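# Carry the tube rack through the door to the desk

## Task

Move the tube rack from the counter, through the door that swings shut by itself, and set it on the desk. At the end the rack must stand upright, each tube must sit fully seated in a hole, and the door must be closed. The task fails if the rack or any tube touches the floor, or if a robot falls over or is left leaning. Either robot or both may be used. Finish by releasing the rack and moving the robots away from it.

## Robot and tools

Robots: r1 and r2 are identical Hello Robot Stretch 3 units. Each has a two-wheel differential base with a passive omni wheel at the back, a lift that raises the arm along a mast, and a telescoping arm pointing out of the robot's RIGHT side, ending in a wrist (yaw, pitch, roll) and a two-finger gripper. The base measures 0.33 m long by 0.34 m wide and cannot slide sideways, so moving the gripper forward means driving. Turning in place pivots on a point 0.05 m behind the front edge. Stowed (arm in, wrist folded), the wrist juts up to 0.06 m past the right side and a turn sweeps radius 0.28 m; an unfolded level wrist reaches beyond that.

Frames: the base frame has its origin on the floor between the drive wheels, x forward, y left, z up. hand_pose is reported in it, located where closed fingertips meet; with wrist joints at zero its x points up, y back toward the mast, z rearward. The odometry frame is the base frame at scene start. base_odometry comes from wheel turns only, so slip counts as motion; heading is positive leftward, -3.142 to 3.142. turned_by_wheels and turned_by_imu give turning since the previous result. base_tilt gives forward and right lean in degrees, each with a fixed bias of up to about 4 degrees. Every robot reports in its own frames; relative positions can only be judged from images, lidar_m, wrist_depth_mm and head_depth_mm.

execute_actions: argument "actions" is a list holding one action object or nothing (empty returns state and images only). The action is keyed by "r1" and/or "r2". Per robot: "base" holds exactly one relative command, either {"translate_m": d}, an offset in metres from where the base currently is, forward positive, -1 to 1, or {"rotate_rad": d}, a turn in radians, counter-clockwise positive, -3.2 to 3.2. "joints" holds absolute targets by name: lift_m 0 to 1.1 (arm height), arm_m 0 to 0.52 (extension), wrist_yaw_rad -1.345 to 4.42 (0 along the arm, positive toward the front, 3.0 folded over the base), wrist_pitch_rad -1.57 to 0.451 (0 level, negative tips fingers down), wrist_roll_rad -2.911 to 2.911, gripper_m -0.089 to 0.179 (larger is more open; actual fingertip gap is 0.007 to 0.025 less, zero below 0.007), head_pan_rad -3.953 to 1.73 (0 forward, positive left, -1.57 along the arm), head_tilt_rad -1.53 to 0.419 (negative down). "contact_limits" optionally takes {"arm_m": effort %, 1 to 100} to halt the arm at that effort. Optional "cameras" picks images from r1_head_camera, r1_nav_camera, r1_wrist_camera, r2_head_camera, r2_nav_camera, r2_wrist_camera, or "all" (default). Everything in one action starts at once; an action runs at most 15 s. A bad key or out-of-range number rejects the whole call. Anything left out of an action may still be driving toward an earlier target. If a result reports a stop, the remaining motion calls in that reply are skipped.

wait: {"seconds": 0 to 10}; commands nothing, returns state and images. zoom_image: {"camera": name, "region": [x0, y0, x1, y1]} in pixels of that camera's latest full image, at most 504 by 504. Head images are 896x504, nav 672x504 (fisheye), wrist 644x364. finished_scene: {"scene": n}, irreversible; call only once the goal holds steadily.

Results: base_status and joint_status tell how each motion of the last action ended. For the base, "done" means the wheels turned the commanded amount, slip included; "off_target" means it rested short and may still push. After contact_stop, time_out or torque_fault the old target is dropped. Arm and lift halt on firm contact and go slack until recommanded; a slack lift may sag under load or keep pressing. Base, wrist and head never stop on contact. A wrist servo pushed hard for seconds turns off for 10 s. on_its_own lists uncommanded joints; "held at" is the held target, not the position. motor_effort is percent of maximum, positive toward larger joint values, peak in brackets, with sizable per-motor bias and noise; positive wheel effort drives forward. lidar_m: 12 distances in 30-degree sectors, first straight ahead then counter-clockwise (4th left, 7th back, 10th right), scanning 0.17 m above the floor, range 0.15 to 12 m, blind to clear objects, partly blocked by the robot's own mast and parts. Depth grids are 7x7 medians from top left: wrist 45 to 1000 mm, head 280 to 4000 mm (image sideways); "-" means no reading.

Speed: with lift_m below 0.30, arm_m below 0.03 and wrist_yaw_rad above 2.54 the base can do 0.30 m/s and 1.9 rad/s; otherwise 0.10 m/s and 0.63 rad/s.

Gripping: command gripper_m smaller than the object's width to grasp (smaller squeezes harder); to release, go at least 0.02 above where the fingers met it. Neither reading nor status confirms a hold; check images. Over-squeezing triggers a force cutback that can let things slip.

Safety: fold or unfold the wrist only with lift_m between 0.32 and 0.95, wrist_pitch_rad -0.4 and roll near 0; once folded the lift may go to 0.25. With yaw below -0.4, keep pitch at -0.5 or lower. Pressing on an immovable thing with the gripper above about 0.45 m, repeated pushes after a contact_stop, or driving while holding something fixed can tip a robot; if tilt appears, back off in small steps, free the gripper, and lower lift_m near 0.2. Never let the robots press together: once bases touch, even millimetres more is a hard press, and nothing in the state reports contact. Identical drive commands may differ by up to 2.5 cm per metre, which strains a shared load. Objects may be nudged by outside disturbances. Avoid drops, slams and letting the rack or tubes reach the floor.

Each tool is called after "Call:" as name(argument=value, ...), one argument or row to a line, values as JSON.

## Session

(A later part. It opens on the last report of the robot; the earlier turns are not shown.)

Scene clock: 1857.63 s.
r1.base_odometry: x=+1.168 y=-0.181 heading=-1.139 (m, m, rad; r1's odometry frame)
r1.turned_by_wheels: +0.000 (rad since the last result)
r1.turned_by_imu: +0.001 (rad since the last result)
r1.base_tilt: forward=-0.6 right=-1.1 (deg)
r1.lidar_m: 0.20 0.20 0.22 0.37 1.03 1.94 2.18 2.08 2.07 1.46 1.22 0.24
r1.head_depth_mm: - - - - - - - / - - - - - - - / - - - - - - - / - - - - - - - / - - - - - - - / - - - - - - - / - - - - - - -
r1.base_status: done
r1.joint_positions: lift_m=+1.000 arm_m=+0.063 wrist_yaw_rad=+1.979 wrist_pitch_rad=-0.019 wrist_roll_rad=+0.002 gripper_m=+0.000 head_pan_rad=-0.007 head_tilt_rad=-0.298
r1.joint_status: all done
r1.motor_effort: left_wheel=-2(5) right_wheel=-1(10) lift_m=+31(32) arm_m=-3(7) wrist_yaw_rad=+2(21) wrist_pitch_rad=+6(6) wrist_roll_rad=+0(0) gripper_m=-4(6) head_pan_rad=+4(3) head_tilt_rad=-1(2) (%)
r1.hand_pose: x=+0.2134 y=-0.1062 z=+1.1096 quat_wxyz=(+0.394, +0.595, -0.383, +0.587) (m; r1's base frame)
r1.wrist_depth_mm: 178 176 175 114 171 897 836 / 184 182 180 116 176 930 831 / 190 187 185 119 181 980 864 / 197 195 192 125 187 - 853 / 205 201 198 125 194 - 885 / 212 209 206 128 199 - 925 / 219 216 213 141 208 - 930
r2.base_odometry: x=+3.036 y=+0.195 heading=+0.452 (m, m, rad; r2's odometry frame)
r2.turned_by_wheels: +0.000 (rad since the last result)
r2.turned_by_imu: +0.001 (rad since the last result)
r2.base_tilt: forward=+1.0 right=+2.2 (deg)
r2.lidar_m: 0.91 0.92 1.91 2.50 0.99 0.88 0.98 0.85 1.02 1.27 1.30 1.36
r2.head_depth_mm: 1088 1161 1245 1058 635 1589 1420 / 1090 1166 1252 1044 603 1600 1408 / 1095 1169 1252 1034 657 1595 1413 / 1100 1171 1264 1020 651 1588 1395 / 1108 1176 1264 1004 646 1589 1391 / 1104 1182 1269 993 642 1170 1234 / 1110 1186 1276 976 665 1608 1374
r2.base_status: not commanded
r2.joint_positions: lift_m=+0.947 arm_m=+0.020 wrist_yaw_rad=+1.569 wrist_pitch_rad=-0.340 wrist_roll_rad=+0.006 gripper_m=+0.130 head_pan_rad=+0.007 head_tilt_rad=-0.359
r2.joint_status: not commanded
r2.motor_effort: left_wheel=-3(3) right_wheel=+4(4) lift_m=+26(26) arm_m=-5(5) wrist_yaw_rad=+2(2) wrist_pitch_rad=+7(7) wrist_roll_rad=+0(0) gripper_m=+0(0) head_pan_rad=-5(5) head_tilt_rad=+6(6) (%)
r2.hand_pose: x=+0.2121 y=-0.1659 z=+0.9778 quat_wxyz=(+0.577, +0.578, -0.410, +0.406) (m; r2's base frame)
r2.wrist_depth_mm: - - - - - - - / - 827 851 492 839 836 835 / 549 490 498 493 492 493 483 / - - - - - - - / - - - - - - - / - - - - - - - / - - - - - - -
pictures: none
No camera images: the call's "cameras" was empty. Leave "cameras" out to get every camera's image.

E=+2. t_b: Δ −0.018 → 0.0445.

Call:
execute_actions(
  actions=[
    {"r1": {"base": {"translate_m": 0.048}, "joints": {"arm_m": 0.0445}}},
  ],
  cameras=[],
)

Scene clock: 1865.50 s.
r1.base_odometry: x=+1.188 y=-0.225 heading=-1.139 (m, m, rad; r1's odometry frame)
r1.turned_by_wheels: +0.000 (rad since the last result)
r1.turned_by_imu: +0.001 (rad since the last result)
r1.base_tilt: forward=-0.7 right=-1.1 (deg)
r1.lidar_m: 0.20 0.20 0.22 0.34 0.97 1.97 2.22 2.11 2.10 1.41 1.19 0.25
r1.head_depth_mm: - - - - - - - / - - - - - - - / - - - - - - - / - - - - - - - / - - - - - - - / - - - - - - - / - - - - - - -
r1.base_status: done
r1.joint_positions: lift_m=+1.000 arm_m=+0.045 wrist_yaw_rad=+1.970 wrist_pitch_rad=-0.019 wrist_roll_rad=+0.002 gripper_m=+0.000 head_pan_rad=-0.007 head_tilt_rad=-0.298
r1.joint_status: all done
r1.motor_effort: left_wheel=-4(7) right_wheel=-2(9) lift_m=+31(32) arm_m=-4(7) wrist_yaw_rad=+12(26) wrist_pitch_rad=+6(6) wrist_roll_rad=+0(0) gripper_m=-5(7) head_pan_rad=+4(3) head_tilt_rad=-2(2) (%)
r1.hand_pose: x=+0.2143 y=-0.0903 z=+1.1096 quat_wxyz=(+0.396, +0.593, -0.385, +0.585) (m; r1's base frame)
r1.wrist_depth_mm: 170 171 172 112 174 843 818 / 176 177 178 116 179 894 828 / 181 182 183 121 185 922 840 / 187 187 188 186 191 948 867 / 193 194 195 125 197 979 855 / 200 201 201 129 205 - 880 / 207 207 210 140 212 - 875
r2.base_odometry: x=+3.036 y=+0.195 heading=+0.452 (m, m, rad; r2's odometry frame)
r2.turned_by_wheels: +0.000 (rad since the last result)
r2.turned_by_imu: +0.001 (rad since the last result)
r2.base_tilt: forward=+1.1 right=+2.3 (deg)
r2.lidar_m: 0.92 0.92 1.90 2.50 0.99 0.88 0.96 0.85 1.02 1.27 1.29 1.37
r2.head_depth_mm: 1086 1166 1246 1064 636 1591 1419 / 1092 1166 1252 1044 602 1600 1408 / 1097 1169 1248 1033 659 1597 1403 / 1097 1175 1253 1017 652 1584 1392 / 1102 1179 1264 1005 648 1593 1384 / 1105 1176 1270 988 642 1172 1231 / 1106 1189 1274 981 667 1610 1370
r2.base_status: not commanded
r2.joint_positions: lift_m=+0.947 arm_m=+0.020 wrist_yaw_rad=+1.569 wrist_pitch_rad=-0.340 wrist_roll_rad=+0.006 gripper_m=+0.130 head_pan_rad=+0.007 head_tilt_rad=-0.359
r2.joint_status: not commanded
r2.motor_effort: left_wheel=-3(3) right_wheel=+4(4) lift_m=+26(26) arm_m=-5(5) wrist_yaw_rad=+2(2) wrist_pitch_rad=+7(7) wrist_roll_rad=+0(0) gripper_m=+1(0) head_pan_rad=-5(5) head_tilt_rad=+6(6) (%)
r2.hand_pose: x=+0.2121 y=-0.1659 z=+0.9778 quat_wxyz=(+0.577, +0.578, -0.410, +0.406) (m; r2's base frame)
r2.wrist_depth_mm: - - - - - - - / - 827 817 489 847 832 850 / 566 497 494 487 490 489 499 / - - - - - - - / - - - - - - - / - - - - - - - / - - - - - - -
pictures: none
No camera images: the call's "cameras" was empty. Leave "cameras" out to get every camera's image.

Call:
execute_actions(
  actions=[
    {"r1": {"base": {"rotate_rad": 0.13}, "joints": {"arm_m": 0.0688}}},
  ],
  cameras=[],
)

Scene clock: 1873.07 s.
r1.base_odometry: x=+1.188 y=-0.225 heading=-1.009 (m, m, rad; r1's odometry frame)
r1.turned_by_wheels: +0.130 (rad since the last result)
r1.turned_by_imu: +0.129 (rad since the last result)
r1.base_tilt: forward=-0.7 right=-1.1 (deg)
r1.lidar_m: 0.21 0.21 0.24 0.43 1.22 1.98 2.34 2.10 2.10 1.31 1.18 0.24
r1.head_depth_mm: - - - - - - - / - - - - - - - / - - - - - - - / - - - - - - - / - - - - - - - / - - - - - - - / - - - - - - -
r1.base_status: done
r1.joint_positions: lift_m=+1.000 arm_m=+0.068 wrist_yaw_rad=+1.977 wrist_pitch_rad=-0.019 wrist_roll_rad=+0.002 gripper_m=+0.000 head_pan_rad=-0.007 head_tilt_rad=-0.298
r1.joint_status: all done
r1.motor_effort: left_wheel=-3(12) right_wheel=-2(9) lift_m=+32(32) arm_m=+5(6) wrist_yaw_rad=+4(13) wrist_pitch_rad=+6(6) wrist_roll_rad=+0(0) gripper_m=-5(5) head_pan_rad=+4(4) head_tilt_rad=-1(1) (%)
r1.hand_pose: x=+0.2136 y=-0.1123 z=+1.1096 quat_wxyz=(+0.394, +0.595, -0.383, +0.587) (m; r1's base frame)
r1.wrist_depth_mm: 187 183 177 114 168 704 797 / 193 189 183 116 172 733 802 / 200 195 189 120 178 760 832 / 208 202 196 126 183 797 861 / 215 209 202 125 190 816 895 / 223 217 211 128 196 857 907 / 234 226 218 141 206 883 954
r2.base_odometry: x=+3.036 y=+0.195 heading=+0.452 (m, m, rad; r2's odometry frame)
r2.turned_by_wheels: +0.000 (rad since the last result)
r2.turned_by_imu: +0.001 (rad since the last result)
r2.base_tilt: forward=+1.0 right=+2.3 (deg)
r2.lidar_m: 0.91 0.92 1.90 2.50 0.99 0.88 0.96 0.86 1.02 1.27 1.30 1.37
r2.head_depth_mm: 1089 1162 1244 1067 636 1585 1417 / 1091 1167 1250 1043 603 1593 1407 / 1096 1169 1256 1034 658 1594 1403 / 1095 1173 1263 1016 653 1596 1395 / 1099 1175 1267 1003 648 1600 1396 / 1107 1181 1266 990 641 1171 1235 / 1111 1189 1275 979 666 1614 1374
r2.base_status: not commanded
r2.joint_positions: lift_m=+0.947 arm_m=+0.020 wrist_yaw_rad=+1.569 wrist_pitch_rad=-0.340 wrist_roll_rad=+0.006 gripper_m=+0.130 head_pan_rad=+0.007 head_tilt_rad=-0.359
r2.joint_status: not commanded
r2.motor_effort: left_wheel=-2(3) right_wheel=+4(4) lift_m=+26(26) arm_m=-5(4) wrist_yaw_rad=+3(2) wrist_pitch_rad=+7(7) wrist_roll_rad=+0(0) gripper_m=+0(1) head_pan_rad=-5(5) head_tilt_rad=+5(6) (%)
r2.hand_pose: x=+0.2121 y=-0.1659 z=+0.9778 quat_wxyz=(+0.577, +0.578, -0.410, +0.406) (m; r2's base frame)
r2.wrist_depth_mm: - - - - - - - / - 870 848 497 827 825 795 / 556 501 492 491 492 496 492 / - - - - - - - / - - - - - - - / - - - - - - - / - - - - - - -
pictures: none
No camera images: the call's "cameras" was empty. Leave "cameras" out to get every camera's image.

E=+4. t_a: Δ −0.011 → 0.0578.

Call:
execute_actions(
  actions=[
    {"r1": {"base": {"translate_m": 0.048}, "joints": {"arm_m": 0.0578}}},
  ],
  cameras=[],
)

Scene clock: 1878.00 s.
r1.base_odometry: x=+1.214 y=-0.265 heading=-1.009 (m, m, rad; r1's odometry frame)
r1.turned_by_wheels: +0.000 (rad since the last result)
r1.turned_by_imu: +0.001 (rad since the last result)
r1.base_tilt: forward=-0.6 right=-1.1 (deg)
r1.lidar_m: 0.20 0.20 0.23 0.38 1.14 2.01 2.38 2.13 2.05 1.28 1.15 0.24
r1.head_depth_mm: - - - - - - - / - - - - - - - / - - - - - - - / - - - - - - - / - - - - - - - / - - - - - - - / - - - - - - -
r1.base_status: done
r1.joint_positions: lift_m=+1.000 arm_m=+0.058 wrist_yaw_rad=+1.980 wrist_pitch_rad=-0.019 wrist_roll_rad=+0.002 gripper_m=+0.000 head_pan_rad=-0.007 head_tilt_rad=-0.298
r1.joint_status: all done
r1.motor_effort: left_wheel=-2(6) right_wheel=-1(8) lift_m=+32(32) arm_m=-3(7) wrist_yaw_rad=+0(19) wrist_pitch_rad=+6(6) wrist_roll_rad=+0(0) gripper_m=-4(6) head_pan_rad=+4(3) head_tilt_rad=-2(2) (%)
r1.hand_pose: x=+0.2133 y=-0.1013 z=+1.1096 quat_wxyz=(+0.394, +0.595, -0.382, +0.587) (m; r1's base frame)
r1.wrist_depth_mm: 181 178 175 114 169 659 739 / 187 183 180 117 175 683 757 / 192 189 186 119 181 708 777 / 199 195 193 125 187 742 806 / 205 203 198 125 193 768 829 / 213 211 207 128 199 791 875 / 222 219 215 142 208 816 896
r2.base_odometry: x=+3.036 y=+0.195 heading=+0.452 (m, m, rad; r2's odometry frame)
r2.turned_by_wheels: +0.000 (rad since the last result)
r2.turned_by_imu: +0.001 (rad since the last result)
r2.base_tilt: forward=+1.0 right=+2.3 (deg)
r2.lidar_m: 0.91 0.92 1.90 2.51 0.99 0.88 0.94 0.85 1.02 1.26 1.30 1.36
r2.head_depth_mm: 1089 1164 1249 1065 636 1594 1420 / 1092 1165 1249 1047 603 1598 1409 / 1096 1171 1257 1039 659 1601 1401 / 1099 1172 1262 1021 652 1594 1399 / 1105 1176 1259 1006 646 1598 1391 / 1107 1179 1268 989 641 1171 1237 / 1107 1187 1275 980 666 1604 1370
r2.base_status: not commanded
r2.joint_positions: lift_m=+0.947 arm_m=+0.020 wrist_yaw_rad=+1.569 wrist_pitch_rad=-0.340 wrist_roll_rad=+0.006 gripper_m=+0.130 head_pan_rad=+0.007 head_tilt_rad=-0.359
r2.joint_status: not commanded
r2.motor_effort: left_wheel=-3(3) right_wheel=+4(4) lift_m=+25(26) arm_m=-4(5) wrist_yaw_rad=+2(2) wrist_pitch_rad=+7(7) wrist_roll_rad=+0(1) gripper_m=+1(1) head_pan_rad=-5(4) head_tilt_rad=+6(6) (%)
r2.hand_pose: x=+0.2121 y=-0.1659 z=+0.9778 quat_wxyz=(+0.577, +0.578, -0.410, +0.406) (m; r2's base frame)
r2.wrist_depth_mm: - - - - - - - / - 844 847 492 836 840 838 / 553 497 497 485 490 492 484 / - - - - - - - / - - - - - - - / - - - - - - - / - - - - - - -
pictures: none
No camera images: the call's "cameras" was empty. Leave "cameras" out to get every camera's image.

E=0. t_b: Δ −0.017 → 0.0408.

Call:
execute_actions(
  actions=[
    {"r1": {"base": {"translate_m": 0.048}, "joints": {"arm_m": 0.0408}}},
  ],
  cameras=[],
)

Scene clock: 1882.30 s.
r1.base_odometry: x=+1.240 y=-0.306 heading=-1.009 (m, m, rad; r1's odometry frame)
r1.turned_by_wheels: +0.000 (rad since the last result)
r1.turned_by_imu: +0.001 (rad since the last result)
r1.base_tilt: forward=-0.6 right=-1.1 (deg)
r1.lidar_m: 0.20 0.20 0.22 0.34 1.05 2.05 2.42 2.17 1.99 1.25 1.12 0.25
r1.head_depth_mm: - - - - - - - / - - - - - - - / - - - - - - - / - - - - - - - / - - - - - - - / - - - - - - - / - - - - - - -
r1.base_status: done
r1.joint_positions: lift_m=+1.000 arm_m=+0.041 wrist_yaw_rad=+1.972 wrist_pitch_rad=-0.019 wrist_roll_rad=+0.002 gripper_m=+0.000 head_pan_rad=-0.007 head_tilt_rad=-0.298
r1.joint_status: all done
r1.motor_effort: left_wheel=-4(8) right_wheel=-2(9) lift_m=+32(32) arm_m=-4(7) wrist_yaw_rad=+9(23) wrist_pitch_rad=+6(6) wrist_roll_rad=+0(0) gripper_m=-5(7) head_pan_rad=+3(3) head_tilt_rad=-1(2) (%)
r1.hand_pose: x=+0.2141 y=-0.0862 z=+1.1096 quat_wxyz=(+0.396, +0.594, -0.385, +0.586) (m; r1's base frame)
r1.wrist_depth_mm: 172 172 172 113 172 609 695 / 177 178 177 116 178 628 715 / 184 184 183 120 184 645 743 / 188 189 189 187 191 677 763 / 195 195 195 125 198 688 785 / 201 202 202 128 204 733 819 / 209 210 211 139 213 762 847
r2.base_odometry: x=+3.036 y=+0.195 heading=+0.452 (m, m, rad; r2's odometry frame)
r2.turned_by_wheels: +0.000 (rad since the last result)
r2.turned_by_imu: +0.001 (rad since the last result)
r2.base_tilt: forward=+1.0 right=+2.3 (deg)
r2.lidar_m: 0.91 0.92 1.91 2.51 0.99 0.88 0.92 0.85 1.02 1.27 1.30 1.37
r2.head_depth_mm: 1088 1162 1244 1062 636 1586 1419 / 1094 1168 1245 1046 603 1592 1415 / 1097 1172 1258 1034 658 1601 1405 / 1095 1174 1262 1021 652 1589 1393 / 1101 1178 1266 1001 646 1594 1393 / 1108 1181 1265 990 641 1168 1228 / 1110 1187 1272 980 667 1613 1369
r2.base_status: not commanded
r2.joint_positions: lift_m=+0.947 arm_m=+0.020 wrist_yaw_rad=+1.569 wrist_pitch_rad=-0.340 wrist_roll_rad=+0.006 gripper_m=+0.130 head_pan_rad=+0.007 head_tilt_rad=-0.359
r2.joint_status: not commanded
r2.motor_effort: left_wheel=-3(3) right_wheel=+4(4) lift_m=+26(25) arm_m=-5(5) wrist_yaw_rad=+0(2) wrist_pitch_rad=+7(7) wrist_roll_rad=+1(0) gripper_m=+0(1) head_pan_rad=-4(5) head_tilt_rad=+6(6) (%)
r2.hand_pose: x=+0.2121 y=-0.1659 z=+0.9778 quat_wxyz=(+0.577, +0.578, -0.410, +0.406) (m; r2's base frame)
r2.wrist_depth_mm: - - - - - - - / - 849 851 492 820 834 827 / 558 495 489 493 484 494 490 / - - - - - - - / - - - - - - - / - - - - - - - / - - - - - - -
pictures: none
No camera images: the call's "cameras" was empty. Leave "cameras" out to get every camera's image.

Call:
execute_actions(
  actions=[
    {"r1": {"base": {"rotate_rad": 0.13}, "joints": {"arm_m": 0.064}}},
  ],
  cameras=[],
)

Scene clock: 1892.47 s.
r1.base_odometry: x=+1.240 y=-0.306 heading=-0.879 (m, m, rad; r1's odometry frame)
r1.turned_by_wheels: +0.130 (rad since the last result)
r1.turned_by_imu: +0.129 (rad since the last result)
r1.base_tilt: forward=-0.6 right=-1.0 (deg)
r1.lidar_m: 0.21 0.21 0.25 0.44 1.47 2.08 2.30 2.17 1.69 1.18 1.12 0.24
r1.head_depth_mm: - - - - - - - / - - - - - - - / - - - - - - - / - - - - - - - / - - - - - - - / - - - - - - - / - - - - - - -
r1.base_status: done
r1.joint_positions: lift_m=+1.000 arm_m=+0.064 wrist_yaw_rad=+1.976 wrist_pitch_rad=-0.019 wrist_roll_rad=+0.002 gripper_m=+0.000 head_pan_rad=-0.007 head_tilt_rad=-0.298
r1.joint_status: all done
r1.motor_effort: left_wheel=-4(13) right_wheel=-1(9) lift_m=+31(32) arm_m=+5(5) wrist_yaw_rad=+5(12) wrist_pitch_rad=+6(6) wrist_roll_rad=+0(0) gripper_m=-4(5) head_pan_rad=+3(4) head_tilt_rad=-1(1) (%)
r1.hand_pose: x=+0.2137 y=-0.1077 z=+1.1096 quat_wxyz=(+0.395, +0.594, -0.384, +0.586) (m; r1's base frame)
r1.wrist_depth_mm: 189 184 177 113 167 524 551 / 196 189 183 116 172 535 573 / 201 197 189 119 177 558 598 / 209 203 196 184 182 582 621 / 218 210 204 125 189 599 648 / 225 219 211 128 195 623 666 / 236 228 219 140 206 634 702
r2.base_odometry: x=+3.036 y=+0.195 heading=+0.452 (m, m, rad; r2's odometry frame)
r2.turned_by_wheels: +0.000 (rad since the last result)
r2.turned_by_imu: +0.001 (rad since the last result)
r2.base_tilt: forward=+1.0 right=+2.3 (deg)
r2.lidar_m: 0.91 0.91 1.90 2.50 0.99 0.88 0.92 0.86 1.02 1.27 1.30 1.36
r2.head_depth_mm: 1085 1166 1242 1064 636 1593 1414 / 1089 1165 1251 1046 604 1600 1409 / 1093 1170 1251 1033 658 1601 1400 / 1100 1176 1262 1013 652 1591 1394 / 1099 1178 1266 1003 648 1594 1385 / 1108 1181 1269 997 641 1172 1227 / 1111 1182 1276 980 667 1611 1375
r2.base_status: not commanded
r2.joint_positions: lift_m=+0.947 arm_m=+0.020 wrist_yaw_rad=+1.569 wrist_pitch_rad=-0.340 wrist_roll_rad=+0.006 gripper_m=+0.130 head_pan_rad=+0.007 head_tilt_rad=-0.359
r2.joint_status: not commanded
r2.motor_effort: left_wheel=-3(3) right_wheel=+4(4) lift_m=+26(26) arm_m=-4(4) wrist_yaw_rad=+1(2) wrist_pitch_rad=+7(7) wrist_roll_rad=+0(0) gripper_m=+1(0) head_pan_rad=-5(4) head_tilt_rad=+5(5) (%)
r2.hand_pose: x=+0.2121 y=-0.1659 z=+0.9778 quat_wxyz=(+0.577, +0.578, -0.410, +0.406) (m; r2's base frame)
r2.wrist_depth_mm: - - - - - - - / - 831 838 488 841 847 836 / 571 494 493 485 488 492 489 / - - - - - - - / - - - - - - - / - - - - - - - / - - - - - - -
pictures: none
No camera images: the call's "cameras" was empty. Leave "cameras" out to get every camera's image.

E=+5. t_a: Δ −0.0105 → 0.0535.

Call:
execute_actions(
  actions=[
    {"r1": {"base": {"translate_m": 0.048}, "joints": {"arm_m": 0.0535}}},
  ],
  cameras=[],
)

Scene clock: 1897.50 s.
r1.base_odometry: x=+1.270 y=-0.343 heading=-0.879 (m, m, rad; r1's odometry frame)
r1.turned_by_wheels: +0.000 (rad since the last result)
r1.turned_by_imu: +0.001 (rad since the last result)
r1.base_tilt: forward=-0.6 right=-1.1 (deg)
r1.lidar_m: 0.21 0.21 0.23 0.39 1.34 2.11 2.34 2.21 1.65 1.15 1.09 0.24
r1.head_depth_mm: - - - - - - - / - - - - - - - / - - - - - - - / - - - - - - - / - - - - - - - / - - - - - - - / - - - - - - -
r1.base_status: done
r1.joint_positions: lift_m=+1.000 arm_m=+0.054 wrist_yaw_rad=+1.979 wrist_pitch_rad=-0.019 wrist_roll_rad=+0.002 gripper_m=+0.000 head_pan_rad=-0.007 head_tilt_rad=-0.298
r1.joint_status: all done
r1.motor_effort: left_wheel=-3(5) right_wheel=+0(10) lift_m=+32(31) arm_m=-4(7) wrist_yaw_rad=+1(20) wrist_pitch_rad=+6(6) wrist_roll_rad=+0(0) gripper_m=-4(6) head_pan_rad=+4(3) head_tilt_rad=-1(1) (%)
r1.hand_pose: x=+0.2134 y=-0.0973 z=+1.1096 quat_wxyz=(+0.394, +0.595, -0.383, +0.587) (m; r1's base frame)
r1.wrist_depth_mm: 181 179 175 114 169 472 501 / 186 184 181 116 174 482 519 / 193 190 186 120 180 503 538 / 200 197 193 125 186 520 562 / 208 203 199 125 192 546 579 / 215 212 207 128 198 563 599 / 223 219 215 140 207 577 633
r2.base_odometry: x=+3.036 y=+0.195 heading=+0.452 (m, m, rad; r2's odometry frame)
r2.turned_by_wheels: +0.000 (rad since the last result)
r2.turned_by_imu: +0.001 (rad since the last result)
r2.base_tilt: forward=+1.0 right=+2.3 (deg)
r2.lidar_m: 0.91 0.92 1.90 2.50 0.99 0.88 0.90 0.85 1.02 1.27 1.29 1.36
r2.head_depth_mm: 1088 1161 1246 1061 637 1581 1417 / 1090 1169 1255 1047 603 1594 1413 / 1096 1172 1255 1032 657 1593 1404 / 1098 1174 1262 1018 652 1588 1392 / 1103 1181 1264 1006 646 1591 1387 / 1107 1184 1267 989 641 1171 1229 / 1108 1183 1273 979 665 1615 1371
r2.base_status: not commanded
r2.joint_positions: lift_m=+0.947 arm_m=+0.020 wrist_yaw_rad=+1.569 wrist_pitch_rad=-0.340 wrist_roll_rad=+0.006 gripper_m=+0.130 head_pan_rad=+0.007 head_tilt_rad=-0.359
r2.joint_status: not commanded
r2.motor_effort: left_wheel=-3(3) right_wheel=+4(4) lift_m=+26(26) arm_m=-4(4) wrist_yaw_rad=+2(2) wrist_pitch_rad=+7(7) wrist_roll_rad=+0(0) gripper_m=+0(1) head_pan_rad=-5(5) head_tilt_rad=+6(6) (%)
r2.hand_pose: x=+0.2121 y=-0.1659 z=+0.9778 quat_wxyz=(+0.577, +0.578, -0.410, +0.406) (m; r2's base frame)
r2.wrist_depth_mm: - - - - - - - / - 855 825 501 831 819 835 / 556 494 489 494 487 492 492 / - - - - - - - / - - - - - - - / - - - - - - - / - - - - - - -
pictures: none
No camera images: the call's "cameras" was empty. Leave "cameras" out to get every camera's image.

E=+1. t_b: Δ −0.0165 → 0.037.

Call:
execute_actions(
  actions=[
    {"r1": {"base": {"translate_m": 0.048}, "joints": {"arm_m": 0.037}}},
  ],
  cameras=["r1_wrist_camera", "r1_nav_camera"],
)

Scene clock: 1901.90 s.
r1.base_odometry: x=+1.301 y=-0.380 heading=-0.879 (m, m, rad; r1's odometry frame)
r1.turned_by_wheels: +0.000 (rad since the last result)
r1.turned_by_imu: +0.001 (rad since the last result)
r1.base_tilt: forward=-0.6 right=-1.1 (deg)
r1.lidar_m: 0.21 0.20 0.22 0.35 1.21 2.14 2.37 2.25 1.60 1.12 1.07 0.25
r1.head_depth_mm: - - - - - - - / - - - - - - - / - - - - - - - / - - - - - - - / - - - - - - - / - - - - - - - / - - - - - - -
r1.base_status: done
r1.joint_positions: lift_m=+1.000 arm_m=+0.037 wrist_yaw_rad=+1.971 wrist_pitch_rad=-0.019 wrist_roll_rad=+0.002 gripper_m=+0.000 head_pan_rad=-0.007 head_tilt_rad=-0.298
r1.joint_status: all done
r1.motor_effort: left_wheel=-4(8) right_wheel=-2(10) lift_m=+31(31) arm_m=-4(6) wrist_yaw_rad=+11(25) wrist_pitch_rad=+6(6) wrist_roll_rad=+0(0) gripper_m=-5(7) head_pan_rad=+3(4) head_tilt_rad=-1(1) (%)
r1.hand_pose: x=+0.2142 y=-0.0827 z=+1.1096 quat_wxyz=(+0.396, +0.593, -0.385, +0.585) (m; r1's base frame)
r1.wrist_depth_mm: 173 173 172 112 173 417 449 / 179 179 178 116 178 434 468 / 184 184 183 120 184 451 477 / 190 190 190 187 189 463 503 / 197 196 196 126 197 482 522 / 204 203 203 128 203 498 544 / 212 209 211 140 213 519 560
r2.base_odometry: x=+3.036 y=+0.195 heading=+0.452 (m, m, rad; r2's odometry frame)
r2.turned_by_wheels: +0.000 (rad since the last result)
r2.turned_by_imu: +0.001 (rad since the last result)
r2.base_tilt: forward=+1.0 right=+2.3 (deg)
r2.lidar_m: 0.91 0.92 1.91 2.50 0.99 0.88 0.88 0.85 1.02 1.27 1.29 1.36
r2.head_depth_mm: 1091 1159 1253 1064 635 1582 1417 / 1094 1171 1255 1044 603 1600 1414 / 1094 1175 1250 1033 660 1595 1404 / 1102 1180 1260 1018 653 1583 1389 / 1105 1177 1267 1006 647 1595 1387 / 1106 1183 1266 990 642 1164 1231 / 1109 1185 1278 979 665 1608 1372
r2.base_status: not commanded
r2.joint_positions: lift_m=+0.947 arm_m=+0.020 wrist_yaw_rad=+1.569 wrist_pitch_rad=-0.340 wrist_roll_rad=+0.006 gripper_m=+0.130 head_pan_rad=+0.007 head_tilt_rad=-0.359
r2.joint_status: not commanded
r2.motor_effort: left_wheel=-3(3) right_wheel=+4(4) lift_m=+26(26) arm_m=-5(5) wrist_yaw_rad=+2(2) wrist_pitch_rad=+7(7) wrist_roll_rad=+0(0) gripper_m=+0(1) head_pan_rad=-5(4) head_tilt_rad=+5(6) (%)
r2.hand_pose: x=+0.2121 y=-0.1659 z=+0.9778 quat_wxyz=(+0.577, +0.578, -0.410, +0.406) (m; r2's base frame)
r2.wrist_depth_mm: - - - - - - - / - 847 841 473 826 825 839 / 561 494 497 491 495 493 485 / - - - - - - - / - - - - - - - / - - - - - - - / - - - - - - -
pictures: r1_nav_camera (sideways: a quarter turn counterclockwise sets it upright), r1_wrist_camera
Images, in order (width x height): r1_nav_camera 672x504, r1_wrist_camera 644x364.

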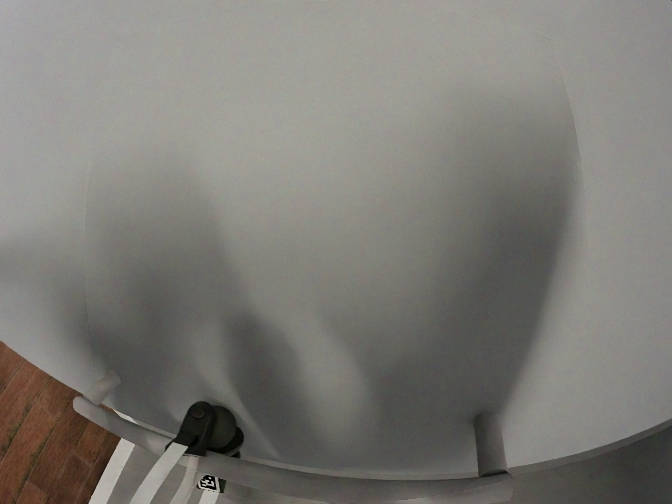

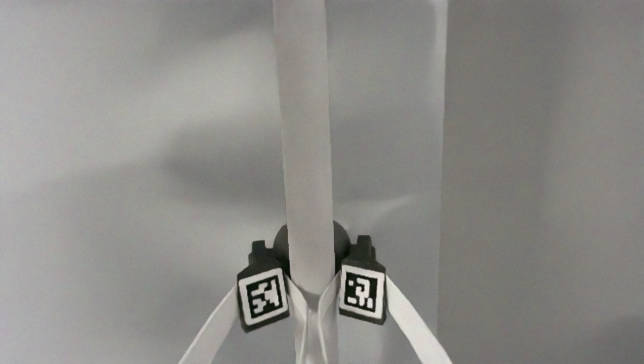

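Call:
execute_actions(
  actions=[
    {"r1": {"base": {"rotate_rad": 0.13}, "joints": {"arm_m": 0.0605}}},
  ],
  cameras=[],
)

Scene clock: 1910.03 s.
r1.base_odometry: x=+1.301 y=-0.380 heading=-0.749 (m, m, rad; r1's odometry frame)
r1.turned_by_wheels: +0.130 (rad since the last result)
r1.turned_by_imu: +0.129 (rad since the last result)
r1.base_tilt: forward=-0.6 right=-1.1 (deg)
r1.lidar_m: 0.22 0.22 0.25 0.45 2.04 2.22 2.30 2.26 1.41 1.09 1.07 0.25
r1.head_depth_mm: - - - - - - - / - - - - - - - / - - - - - - - / - - - - - - - / - - - - - - - / - - - - - - - / - - - - - - -
r1.base_status: done
r1.joint_positions: lift_m=+1.000 arm_m=+0.060 wrist_yaw_rad=+1.975 wrist_pitch_rad=-0.019 wrist_roll_rad=+0.002 gripper_m=+0.000 head_pan_rad=-0.007 head_tilt_rad=-0.298
r1.joint_status: all done
r1.motor_effort: left_wheel=-3(11) right_wheel=+0(9) lift_m=+32(31) arm_m=+5(6) wrist_yaw_rad=+6(14) wrist_pitch_rad=+6(6) wrist_roll_rad=+0(0) gripper_m=-4(5) head_pan_rad=+3(3) head_tilt_rad=-2(1) (%)
r1.hand_pose: x=+0.2138 y=-0.1045 z=+1.1096 quat_wxyz=(+0.395, +0.594, -0.384, +0.586) (m; r1's base frame)
r1.wrist_depth_mm: 190 185 178 113 166 367 375 / 197 191 183 116 172 380 391 / 204 197 190 119 177 392 403 / 212 203 196 183 182 406 422 / 219 211 204 126 188 418 441 / 229 220 212 128 194 437 449 / 238 229 219 139 205 449 466
r2.base_odometry: x=+3.036 y=+0.195 heading=+0.452 (m, m, rad; r2's odometry frame)
r2.turned_by_wheels: +0.000 (rad since the last result)
r2.turned_by_imu: +0.001 (rad since the last result)
r2.base_tilt: forward=+1.0 right=+2.3 (deg)
r2.lidar_m: 0.91 0.92 1.90 2.50 0.99 0.88 0.88 0.85 1.02 1.27 1.29 1.37
r2.head_depth_mm: 1091 1159 1246 1065 637 1594 1420 / 1093 1166 1247 1045 602 1600 1406 / 1095 1169 1251 1034 659 1597 1403 / 1098 1176 1259 1022 653 1601 1402 / 1105 1177 1258 1004 647 1589 1390 / 1105 1180 1264 993 641 1170 1231 / 1105 1188 1271 979 667 1609 1367
r2.base_status: not commanded
r2.joint_positions: lift_m=+0.947 arm_m=+0.020 wrist_yaw_rad=+1.569 wrist_pitch_rad=-0.340 wrist_roll_rad=+0.006 gripper_m=+0.130 head_pan_rad=+0.007 head_tilt_rad=-0.359
r2.joint_status: not commanded
r2.motor_effort: left_wheel=-4(3) right_wheel=+4(4) lift_m=+26(25) arm_m=-4(4) wrist_yaw_rad=+2(1) wrist_pitch_rad=+7(7) wrist_roll_rad=+0(0) gripper_m=+1(1) head_pan_rad=-4(5) head_tilt_rad=+6(6) (%)
r2.hand_pose: x=+0.2121 y=-0.1659 z=+0.9778 quat_wxyz=(+0.577, +0.578, -0.410, +0.406) (m; r2's base frame)
r2.wrist_depth_mm: - - - - - - - / - 839 845 483 830 827 840 / 553 501 488 492 497 487 487 / - - - - - - - / - - - - - - - / - - - - - - - / - - - - - - -
pictures: none
No camera images: the call's "cameras" was empty. Leave "cameras" out to get every camera's image.

E=+6. t_a: Δ −0.010 → 0.0505.

Call:
execute_actions(
  actions=[
    {"r1": {"base": {"translate_m": 0.048}, "joints": {"arm_m": 0.0505}}},
  ],
  cameras=[],
)

Scene clock: 1914.47 s.
r1.base_odometry: x=+1.336 y=-0.413 heading=-0.749 (m, m, rad; r1's odometry frame)
r1.turned_by_wheels: +0.000 (rad since the last result)
r1.turned_by_imu: +0.001 (rad since the last result)
r1.base_tilt: forward=-0.6 right=-1.0 (deg)
r1.lidar_m: 0.21 0.21 0.24 0.40 1.80 2.23 2.35 2.30 1.38 1.07 1.00 0.25
r1.head_depth_mm: - - - - - - - / - - - - - - - / - - - - - - - / - - - - - - - / - - - - - - - / - - - - - - - / - - - - - - -
r1.base_status: done
r1.joint_positions: lift_m=+1.000 arm_m=+0.051 wrist_yaw_rad=+1.977 wrist_pitch_rad=-0.019 wrist_roll_rad=+0.002 gripper_m=+0.000 head_pan_rad=-0.007 head_tilt_rad=-0.298
r1.joint_status: all done
r1.motor_effort: left_wheel=-3(5) right_wheel=+0(9) lift_m=+31(31) arm_m=-4(7) wrist_yaw_rad=+3(22) wrist_pitch_rad=+6(6) wrist_roll_rad=+0(0) gripper_m=-4(6) head_pan_rad=+4(3) head_tilt_rad=-1(1) (%)
r1.hand_pose: x=+0.2136 y=-0.0947 z=+1.1096 quat_wxyz=(+0.394, +0.595, -0.383, +0.587) (m; r1's base frame)
r1.wrist_depth_mm: 183 180 175 114 169 323 331 / 189 185 180 116 173 335 341 / 195 191 187 120 179 344 352 / 202 198 194 126 185 355 361 / 209 205 199 125 191 368 378 / 218 213 208 128 198 382 389 / 224 220 215 140 208 393 406
r2.base_odometry: x=+3.036 y=+0.195 heading=+0.452 (m, m, rad; r2's odometry frame)
r2.turned_by_wheels: +0.000 (rad since the last result)
r2.turned_by_imu: +0.001 (rad since the last result)
r2.base_tilt: forward=+1.0 right=+2.3 (deg)
r2.lidar_m: 0.91 0.92 1.90 2.50 0.99 0.86 0.86 0.86 1.02 1.27 1.30 1.36
r2.head_depth_mm: 1091 1162 1247 1066 636 1592 1413 / 1091 1169 1251 1046 602 1592 1405 / 1098 1170 1253 1031 659 1606 1404 / 1101 1173 1261 1023 651 1602 1398 / 1103 1182 1264 1005 646 1587 1384 / 1103 1181 1267 992 640 1169 1230 / 1110 1187 1273 980 664 1617 1376
r2.base_status: not commanded
r2.joint_positions: lift_m=+0.947 arm_m=+0.020 wrist_yaw_rad=+1.569 wrist_pitch_rad=-0.340 wrist_roll_rad=+0.006 gripper_m=+0.130 head_pan_rad=+0.007 head_tilt_rad=-0.359
r2.joint_status: not commanded
r2.motor_effort: left_wheel=-3(3) right_wheel=+4(4) lift_m=+25(25) arm_m=-4(4) wrist_yaw_rad=+2(1) wrist_pitch_rad=+7(7) wrist_roll_rad=+0(1) gripper_m=+0(1) head_pan_rad=-5(5) head_tilt_rad=+5(6) (%)
r2.hand_pose: x=+0.2121 y=-0.1659 z=+0.9778 quat_wxyz=(+0.577, +0.578, -0.410, +0.406) (m; r2's base frame)
r2.wrist_depth_mm: - - - - - - - / - 852 866 488 834 844 856 / 554 502 491 488 498 503 493 / - - - - - - - / - - - - - - - / - - - - - - - / - - - - - - -
pictures: none
No camera images: the call's "cameras" was empty. Leave "cameras" out to get every camera's image.

E=+3. t_b: Δ −0.0155 → 0.035.

Call:
execute_actions(
  actions=[
    {"r1": {"base": {"translate_m": 0.048}, "joints": {"arm_m": 0.035}}},
  ],
  cameras=["r1_wrist_camera", "r1_nav_camera"],
)

Scene clock: 1919.00 s.
r1.base_odometry: x=+1.371 y=-0.446 heading=-0.749 (m, m, rad; r1's odometry frame)
r1.turned_by_wheels: +0.000 (rad since the last result)
r1.turned_by_imu: +0.001 (rad since the last result)
r1.base_tilt: forward=-0.6 right=-1.1 (deg)
r1.lidar_m: 0.21 0.21 0.23 0.36 1.57 2.26 2.39 2.34 1.36 1.04 0.86 0.25
r1.head_depth_mm: - - - - - - - / - - - - - - - / - - - - - - - / - - - - - - - / - - - - - - - / - - - - - - - / - - - - - - -
r1.base_status: done
r1.joint_positions: lift_m=+1.000 arm_m=+0.035 wrist_yaw_rad=+1.970 wrist_pitch_rad=-0.019 wrist_roll_rad=+0.002 gripper_m=+0.000 head_pan_rad=-0.007 head_tilt_rad=-0.298
r1.joint_status: all done
r1.motor_effort: left_wheel=-4(9) right_wheel=-2(9) lift_m=+31(32) arm_m=-4(8) wrist_yaw_rad=+11(26) wrist_pitch_rad=+6(6) wrist_roll_rad=+0(0) gripper_m=-5(7) head_pan_rad=+3(4) head_tilt_rad=-2(1) (%)
r1.hand_pose: x=+0.2143 y=-0.0808 z=+1.1096 quat_wxyz=(+0.396, +0.593, -0.385, +0.585) (m; r1's base frame)
r1.wrist_depth_mm: 174 174 173 112 172 275 282 / 179 179 179 116 177 283 292 / 186 185 184 120 183 290 302 / 192 190 191 187 190 301 310 / 198 198 197 125 195 313 322 / 205 205 203 128 203 324 333 / 212 213 212 139 212 336 345
r2.base_odometry: x=+3.036 y=+0.195 heading=+0.452 (m, m, rad; r2's odometry frame)
r2.turned_by_wheels: +0.000 (rad since the last result)
r2.turned_by_imu: +0.001 (rad since the last result)
r2.base_tilt: forward=+1.1 right=+2.3 (deg)
r2.lidar_m: 0.91 0.91 1.91 2.50 0.99 0.85 0.84 0.86 1.02 1.27 1.30 1.37
r2.head_depth_mm: 1092 1167 1248 1063 635 1591 1422 / 1094 1161 1253 1043 603 1600 1416 / 1096 1171 1256 1031 658 1592 1402 / 1100 1175 1265 1012 652 1591 1399 / 1105 1177 1267 1004 647 1597 1384 / 1107 1182 1268 990 641 1170 1231 / 1109 1185 1275 980 665 1616 1375
r2.base_status: not commanded
r2.joint_positions: lift_m=+0.947 arm_m=+0.020 wrist_yaw_rad=+1.569 wrist_pitch_rad=-0.340 wrist_roll_rad=+0.006 gripper_m=+0.130 head_pan_rad=+0.007 head_tilt_rad=-0.359
r2.joint_status: not commanded
r2.motor_effort: left_wheel=-3(3) right_wheel=+4(4) lift_m=+26(26) arm_m=-4(4) wrist_yaw_rad=+2(1) wrist_pitch_rad=+7(7) wrist_roll_rad=+1(0) gripper_m=+0(1) head_pan_rad=-4(5) head_tilt_rad=+6(6) (%)
r2.hand_pose: x=+0.2121 y=-0.1659 z=+0.9778 quat_wxyz=(+0.577, +0.578, -0.410, +0.406) (m; r2's base frame)
r2.wrist_depth_mm: - - - - - - - / - 865 841 494 801 835 832 / 554 500 500 494 483 492 489 / - - - - - - - / - - - - - - - / - - - - - - - / - - - - - - -
pictures: r1_nav_camera (sideways: a quarter turn counterclockwise sets it upright), r1_wrist_camera
Images, in order (width x height): r1_nav_camera 672x504, r1_wrist_camera 644x364.

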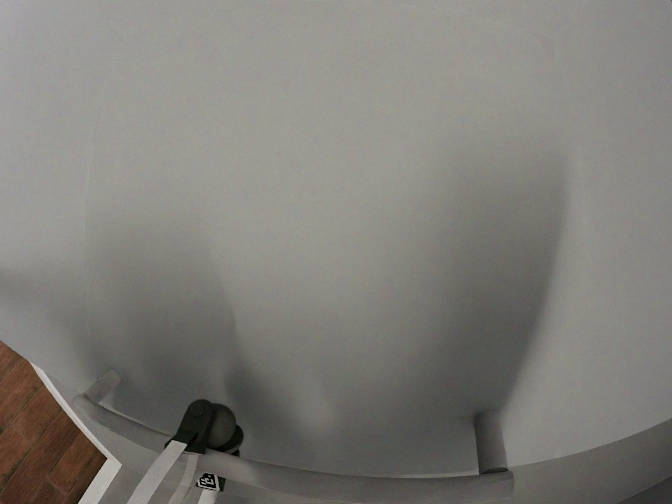

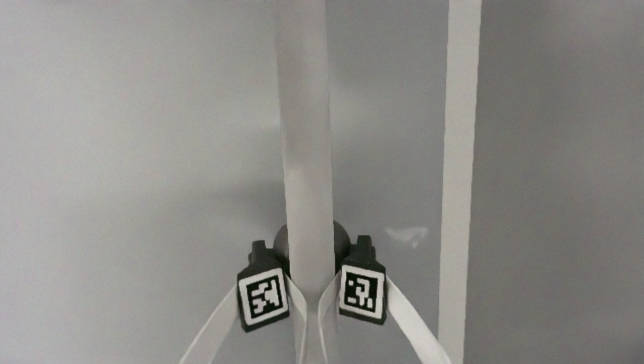

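Call:
execute_actions(
  actions=[
    {"r1": {"base": {"rotate_rad": 0.13}, "joints": {"arm_m": 0.0585}}},
  ],
  cameras=[],
)

Scene clock: 1937.70 s.
r1.base_odometry: x=+1.371 y=-0.446 heading=-0.619 (m, m, rad; r1's odometry frame)
r1.turned_by_wheels: +0.130 (rad since the last result)
r1.turned_by_imu: +0.129 (rad since the last result)
r1.base_tilt: forward=-0.6 right=-1.1 (deg)
r1.lidar_m: 0.22 0.22 0.26 0.46 2.25 2.40 2.35 2.29 1.23 1.03 0.64 0.25
r1.head_depth_mm: - - - - - - - / - - - - - - - / - - - - - - - / - - - - - - - / - - - - - - - / - - - - - - - / - - - - - - -
r1.base_status: done
r1.joint_positions: lift_m=+1.000 arm_m=+0.058 wrist_yaw_rad=+1.974 wrist_pitch_rad=-0.019 wrist_roll_rad=+0.002 gripper_m=+0.000 head_pan_rad=-0.007 head_tilt_rad=-0.298
r1.joint_status: all done
r1.motor_effort: left_wheel=-4(12) right_wheel=+0(8) lift_m=+32(31) arm_m=+5(3) wrist_yaw_rad=+7(15) wrist_pitch_rad=+6(6) wrist_roll_rad=+0(0) gripper_m=-4(6) head_pan_rad=+4(4) head_tilt_rad=-1(1) (%)
r1.hand_pose: x=+0.2139 y=-0.1027 z=+1.1096 quat_wxyz=(+0.395, +0.594, -0.384, +0.586) (m; r1's base frame)
r1.wrist_depth_mm: 192 185 179 113 166 233 240 / 198 191 184 116 170 240 249 / 205 198 190 119 176 249 255 / 214 206 197 185 182 257 262 / 223 214 203 126 187 264 272 / 231 222 213 129 193 282 280 / 241 231 220 139 202 290 292
r2.base_odometry: x=+3.036 y=+0.195 heading=+0.452 (m, m, rad; r2's odometry frame)
r2.turned_by_wheels: +0.000 (rad since the last result)
r2.turned_by_imu: +0.001 (rad since the last result)
r2.base_tilt: forward=+1.0 right=+2.3 (deg)
r2.lidar_m: 0.91 0.92 1.91 2.50 0.99 0.84 0.83 0.86 1.02 1.27 1.30 1.36
r2.head_depth_mm: 1087 1162 1247 1062 636 1599 1418 / 1092 1164 1250 1043 603 1596 1408 / 1097 1169 1254 1033 658 1595 1410 / 1101 1177 1264 1014 652 1585 1398 / 1105 1179 1262 1001 648 1598 1386 / 1105 1188 1266 991 642 1167 1232 / 1110 1187 1278 980 665 1607 1373
r2.base_status: not commanded
r2.joint_positions: lift_m=+0.947 arm_m=+0.020 wrist_yaw_rad=+1.569 wrist_pitch_rad=-0.340 wrist_roll_rad=+0.006 gripper_m=+0.130 head_pan_rad=+0.007 head_tilt_rad=-0.359
r2.joint_status: not commanded
r2.motor_effort: left_wheel=-3(3) right_wheel=+4(4) lift_m=+26(26) arm_m=-4(5) wrist_yaw_rad=+2(1) wrist_pitch_rad=+7(7) wrist_roll_rad=+0(0) gripper_m=+1(0) head_pan_rad=-4(5) head_tilt_rad=+6(5) (%)
r2.hand_pose: x=+0.2121 y=-0.1659 z=+0.9778 quat_wxyz=(+0.577, +0.578, -0.410, +0.406) (m; r2's base frame)
r2.wrist_depth_mm: - - - - - - - / - 870 839 479 822 826 840 / 543 501 489 497 498 497 491 / - - - - - - - / - - - - - - - / - - - - - - - / - - - - - - -
pictures: none
No camera images: the call's "cameras" was empty. Leave "cameras" out to get every camera's image.

Call:
execute_actions(
  actions=[
    {"r1": {"base": {"translate_m": 0.036}, "joints": {"arm_m": 0.052}}},
  ],
  cameras=["r1_wrist_camera"],
)

Scene clock: 1947.63 s.
r1.base_odometry: x=+1.401 y=-0.466 heading=-0.619 (m, m, rad; r1's odometry frame)
r1.turned_by_wheels: +0.000 (rad since the last result)
r1.turned_by_imu: +0.001 (rad since the last result)
r1.base_tilt: forward=-0.5 right=-1.1 (deg)
r1.lidar_m: 0.21 0.21 0.24 0.42 2.26 2.41 2.38 2.26 1.21 1.02 0.56 0.25
r1.head_depth_mm: - - - - - - - / - - - - - - - / - - - - - - - / - - - - - - - / - - - - - - - / - - - - - - - / - - - - - - -
r1.base_status: done
r1.joint_positions: lift_m=+1.000 arm_m=+0.052 wrist_yaw_rad=+1.977 wrist_pitch_rad=-0.018 wrist_roll_rad=+0.002 gripper_m=+0.000 head_pan_rad=-0.007 head_tilt_rad=-0.298
r1.joint_status: all done
r1.motor_effort: left_wheel=-3(6) right_wheel=-3(10) lift_m=+32(32) arm_m=-4(8) wrist_yaw_rad=+3(16) wrist_pitch_rad=+6(6) wrist_roll_rad=+0(0) gripper_m=-4(5) head_pan_rad=+4(4) head_tilt_rad=-2(2) (%)
r1.hand_pose: x=+0.2136 y=-0.0963 z=+1.1097 quat_wxyz=(+0.394, +0.594, -0.383, +0.587) (m; r1's base frame)
r1.wrist_depth_mm: 186 181 177 114 168 198 207 / 193 188 182 116 172 204 214 / 198 194 189 120 178 211 220 / 206 201 194 126 184 218 228 / 214 208 202 126 191 225 236 / 223 216 210 128 197 235 242 / 232 225 217 140 207 241 250
r2.base_odometry: x=+3.036 y=+0.195 heading=+0.452 (m, m, rad; r2's odometry frame)
r2.turned_by_wheels: +0.000 (rad since the last result)
r2.turned_by_imu: +0.001 (rad since the last result)
r2.base_tilt: forward=+1.0 right=+2.3 (deg)
r2.lidar_m: 0.91 0.91 1.90 2.51 0.99 0.83 0.81 0.86 1.02 1.27 1.30 1.37
r2.head_depth_mm: 1089 1164 1244 1063 636 1592 1419 / 1093 1164 1252 1043 604 1591 1405 / 1096 1167 1252 1031 659 1593 1409 / 1100 1173 1257 1016 652 1593 1392 / 1103 1170 1263 1003 647 1601 1390 / 1103 1179 1272 990 640 1169 1234 / 1111 1184 1278 982 666 1606 1373
r2.base_status: not commanded
r2.joint_positions: lift_m=+0.947 arm_m=+0.020 wrist_yaw_rad=+1.569 wrist_pitch_rad=-0.340 wrist_roll_rad=+0.006 gripper_m=+0.130 head_pan_rad=+0.007 head_tilt_rad=-0.359
r2.joint_status: not commanded
r2.motor_effort: left_wheel=-3(3) right_wheel=+4(4) lift_m=+26(26) arm_m=-5(4) wrist_yaw_rad=+1(2) wrist_pitch_rad=+7(7) wrist_roll_rad=+1(1) gripper_m=+1(0) head_pan_rad=-5(5) head_tilt_rad=+6(6) (%)
r2.hand_pose: x=+0.2121 y=-0.1659 z=+0.9778 quat_wxyz=(+0.577, +0.578, -0.410, +0.406) (m; r2's base frame)
r2.wrist_depth_mm: - - - - - - - / - 839 835 487 835 824 817 / 557 501 497 493 487 489 499 / - - - - - - - / - - - - - - - / - - - - - - - / - - - - - - -
pictures: r1_wrist_camera
Images, in order (width x height): r1_wrist_camera 644x364.

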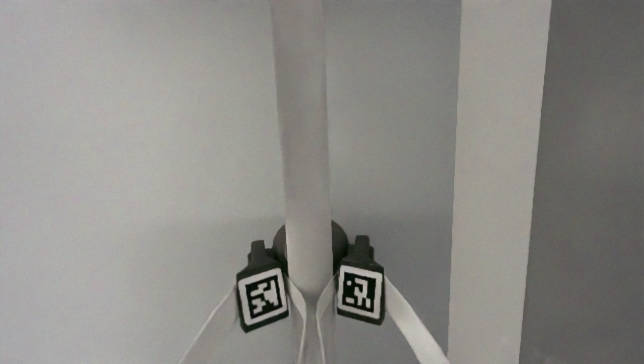

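Call:
execute_actions(
  actions=[
    {"r1": {"joints": {"gripper_m": 0.08}}},
  ],
  cameras=["r1_wrist_camera"],
)

Scene clock: 1958.73 s.
r1.base_odometry: x=+1.400 y=-0.466 heading=-0.619 (m, m, rad; r1's odometry frame)
r1.turned_by_wheels: +0.000 (rad since the last result)
r1.turned_by_imu: +0.001 (rad since the last result)
r1.base_tilt: forward=-0.6 right=-1.1 (deg)
r1.lidar_m: 0.25 0.25 0.28 0.46 2.27 2.41 2.38 2.27 1.21 1.02 0.56 0.30
r1.head_depth_mm: - - - - - 295 319 / - - - - - 288 308 / - - - - - - 295 / - - - - - - 287 / - - - - - - - / - - - - - - - / - - - - - - -
r1.base_status: not commanded
r1.joint_positions: lift_m=+1.000 arm_m=+0.052 wrist_yaw_rad=+1.977 wrist_pitch_rad=-0.018 wrist_roll_rad=+0.002 gripper_m=+0.080 head_pan_rad=-0.007 head_tilt_rad=-0.298
r1.joint_status: all done
r1.motor_effort: left_wheel=-3(4) right_wheel=+3(3) lift_m=+32(31) arm_m=-3(3) wrist_yaw_rad=+4(3) wrist_pitch_rad=+6(6) wrist_roll_rad=+0(0) gripper_m=+0(80) head_pan_rad=+4(3) head_tilt_rad=-2(2) (%)
r1.hand_pose: x=+0.2136 y=-0.0962 z=+1.1097 quat_wxyz=(+0.394, +0.594, -0.383, +0.587) (m; r1's base frame)
r1.wrist_depth_mm: 224 223 220 215 213 198 208 / 233 230 227 222 220 206 215 / 240 237 234 228 227 212 221 / 249 245 242 235 234 219 229 / 258 255 250 243 241 227 235 / 266 264 257 254 - 234 243 / 276 273 270 263 261 245 252
r2.base_odometry: x=+3.036 y=+0.195 heading=+0.452 (m, m, rad; r2's odometry frame)
r2.turned_by_wheels: +0.000 (rad since the last result)
r2.turned_by_imu: +0.001 (rad since the last result)
r2.base_tilt: forward=+1.0 right=+2.3 (deg)
r2.lidar_m: 0.91 0.92 1.90 2.50 0.99 0.81 0.79 0.82 1.02 1.27 1.29 1.37
r2.head_depth_mm: 1088 1166 1246 1063 636 1593 1416 / 1096 1162 1254 1044 604 1596 1404 / 1096 1165 1257 1035 658 1603 1398 / 1101 1176 1259 1018 653 1595 1390 / 1103 1177 1273 1003 647 1608 1384 / 1108 1184 1268 993 641 1172 1231 / 1108 1187 1273 983 666 1618 1369
r2.base_status: not commanded
r2.joint_positions: lift_m=+0.947 arm_m=+0.020 wrist_yaw_rad=+1.569 wrist_pitch_rad=-0.340 wrist_roll_rad=+0.006 gripper_m=+0.130 head_pan_rad=+0.007 head_tilt_rad=-0.359
r2.joint_status: not commanded
r2.motor_effort: left_wheel=-3(3) right_wheel=+4(4) lift_m=+26(26) arm_m=-4(4) wrist_yaw_rad=+3(2) wrist_pitch_rad=+7(7) wrist_roll_rad=+0(0) gripper_m=+0(0) head_pan_rad=-5(4) head_tilt_rad=+6(6) (%)
r2.hand_pose: x=+0.2121 y=-0.1659 z=+0.9778 quat_wxyz=(+0.577, +0.578, -0.410, +0.406) (m; r2's base frame)
r2.wrist_depth_mm: - - - - - - - / - 843 843 491 821 826 853 / 546 501 488 493 493 488 491 / - - - - - - - / - - - - - - - / - - - - - - - / - - - - - - -
pictures: r1_wrist_camera
Images, in order (width x height): r1_wrist_camera 644x364.

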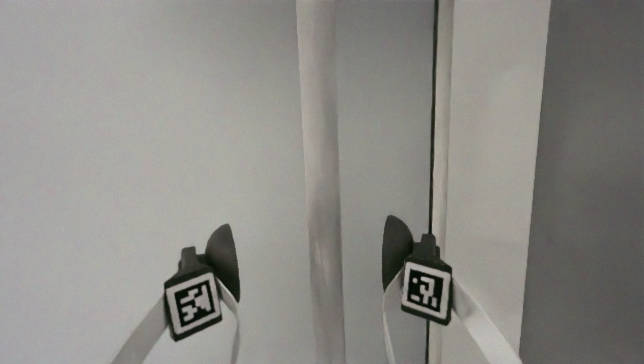

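Call:
execute_actions(
  actions=[
    {"r1": {"base": {"translate_m": -0.35}}},
  ],
)

Scene clock: 1977.50 s.
r1.base_odometry: x=+1.116 y=-0.263 heading=-0.620 (m, m, rad; r1's odometry frame)
r1.turned_by_wheels: +0.000 (rad since the last result)
r1.turned_by_imu: +0.000 (rad since the last result)
r1.base_tilt: forward=-0.6 right=-1.1 (deg)
r1.lidar_m: 0.59 0.59 0.66 1.07 2.03 2.28 2.05 2.04 1.35 1.13 1.12 0.69
r1.head_depth_mm: 540 571 612 663 718 783 861 / 532 563 598 638 686 735 800 / 515 545 581 612 649 715 777 / 499 528 561 596 638 686 740 / 484 511 542 576 613 657 709 / 470 496 525 556 592 632 679 / 457 480 507 538 571 609 653
r1.base_status: done
r1.joint_positions: lift_m=+1.000 arm_m=+0.052 wrist_yaw_rad=+1.977 wrist_pitch_rad=-0.018 wrist_roll_rad=+0.002 gripper_m=+0.080 head_pan_rad=-0.007 head_tilt_rad=-0.298
r1.joint_status: not commanded
r1.motor_effort: left_wheel=-3(9) right_wheel=+3(2) lift_m=+32(32) arm_m=-3(3) wrist_yaw_rad=+3(4) wrist_pitch_rad=+6(6) wrist_roll_rad=+0(0) gripper_m=+0(0) head_pan_rad=+4(4) head_tilt_rad=-1(2) (%)
r1.hand_pose: x=+0.2136 y=-0.0962 z=+1.1097 quat_wxyz=(+0.394, +0.594, -0.383, +0.587) (m; r1's base frame)
r1.wrist_depth_mm: 544 540 522 523 516 507 502 / 562 553 546 538 532 522 524 / 578 577 561 554 547 540 532 / 592 587 588 581 563 559 549 / 618 613 595 607 582 572 570 / 648 633 629 623 - 601 586 / 667 654 650 633 624 616 610
r2.base_odometry: x=+3.036 y=+0.195 heading=+0.452 (m, m, rad; r2's odometry frame)
r2.turned_by_wheels: +0.000 (rad since the last result)
r2.turned_by_imu: +0.001 (rad since the last result)
r2.base_tilt: forward=+1.0 right=+2.3 (deg)
r2.lidar_m: 0.91 0.91 1.90 2.50 0.99 0.81 0.79 0.82 1.02 1.27 1.30 1.36
r2.head_depth_mm: 1090 1160 1246 1064 636 1582 1421 / 1090 1164 1249 1045 603 1601 1414 / 1098 1170 1256 1032 659 1592 1406 / 1094 1171 1265 1020 652 1586 1399 / 1102 1178 1265 1006 647 1600 1388 / 1106 1183 1265 990 642 1168 1230 / 1112 1186 1273 979 667 1612 1367
r2.base_status: not commanded
r2.joint_positions: lift_m=+0.947 arm_m=+0.020 wrist_yaw_rad=+1.569 wrist_pitch_rad=-0.340 wrist_roll_rad=+0.006 gripper_m=+0.130 head_pan_rad=+0.007 head_tilt_rad=-0.359
r2.joint_status: not commanded
r2.motor_effort: left_wheel=-3(3) right_wheel=+4(4) lift_m=+26(26) arm_m=-4(5) wrist_yaw_rad=+1(0) wrist_pitch_rad=+7(7) wrist_roll_rad=+1(0) gripper_m=+0(0) head_pan_rad=-5(5) head_tilt_rad=+6(5) (%)
r2.hand_pose: x=+0.2121 y=-0.1659 z=+0.9778 quat_wxyz=(+0.577, +0.578, -0.410, +0.406) (m; r2's base frame)
r2.wrist_depth_mm: - - - - - - - / - 864 853 487 833 834 854 / 564 494 490 490 490 492 494 / - - - - - - - / - - - - - - - / - - - - - - - / - - - - - - -
pictures: r1_head_camera (sideways: a quarter turn clockwise sets it upright), r1_nav_camera (sideways: a quarter turn counterclockwise sets it upright), r1_wrist_camera, r2_head_camera (sideways: a quarter turn clockwise sets it upright), r2_nav_camera (sideways: a quarter turn counterclockwise sets it upright), r2_wrist_camera
Images, in order (width x height): r1_head_camera 896x504, r1_nav_camera 672x504, r1_wrist_camera 644x364, r2_head_camera 896x504, r2_nav_camera 672x504, r2_wrist_camera 644x364.

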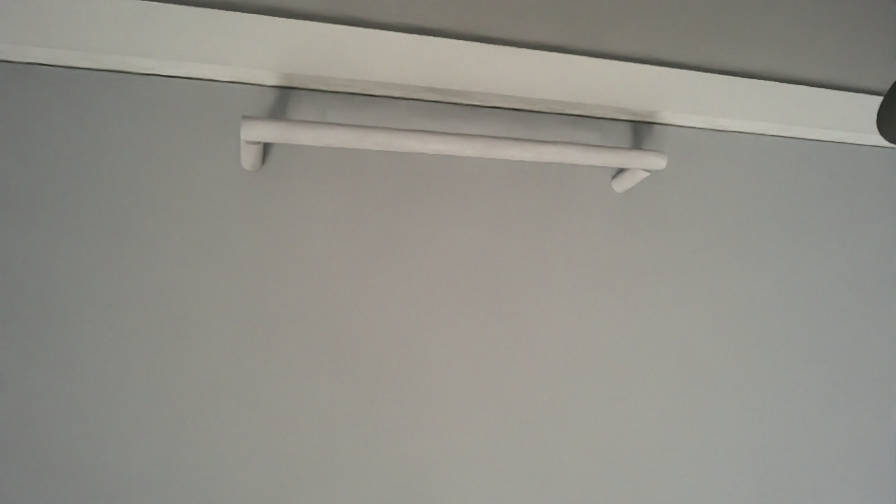

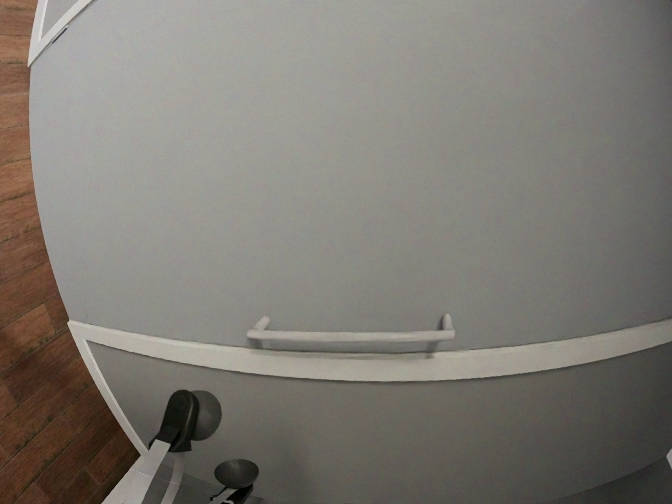

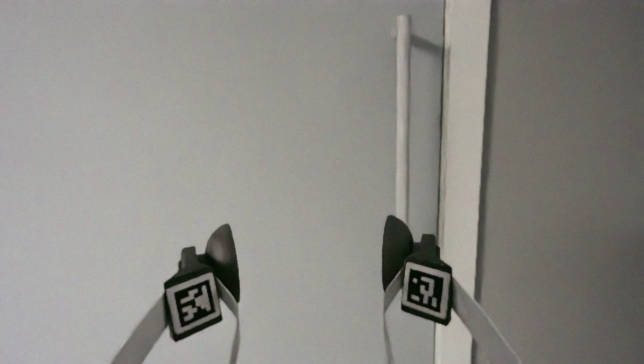

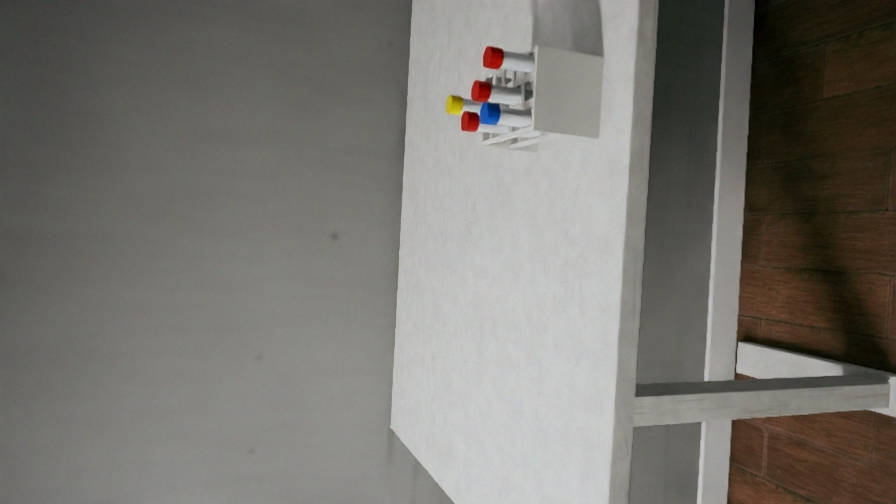

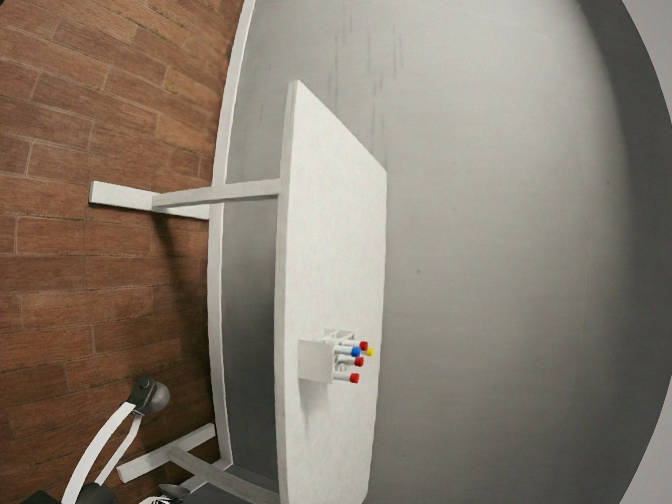

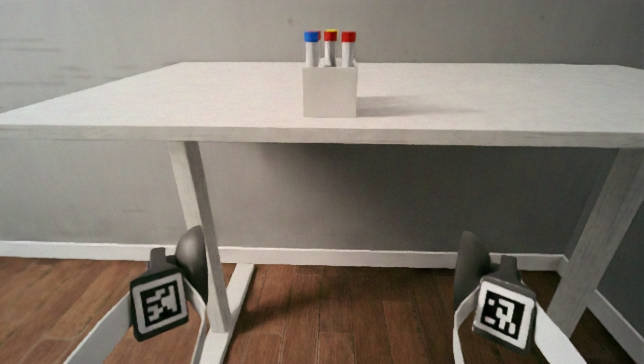

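Call:
zoom_image(
  camera="r2_head_camera",
  region=[400, 0, 660, 180],
)

Region (400, 0, 660, 180) of r2_head_camera's 896x504 image, scaled by 1.938, with more detail than that image has; it fills the top 349 rows of this view, and the rest is white.

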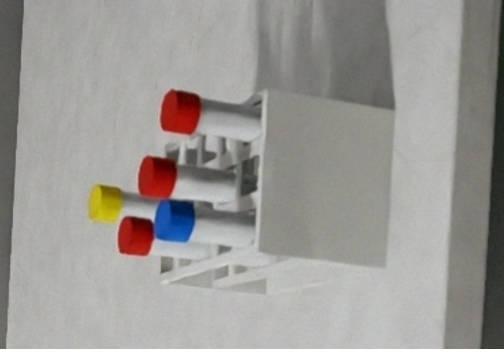

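The rack is standing upright on the desk with the tubes seated, the door is shut, and both robots are level and clear. I'm ending the scene.

Call:
finished_scene(
  scene=2,
)

The scene is finished: the task was done.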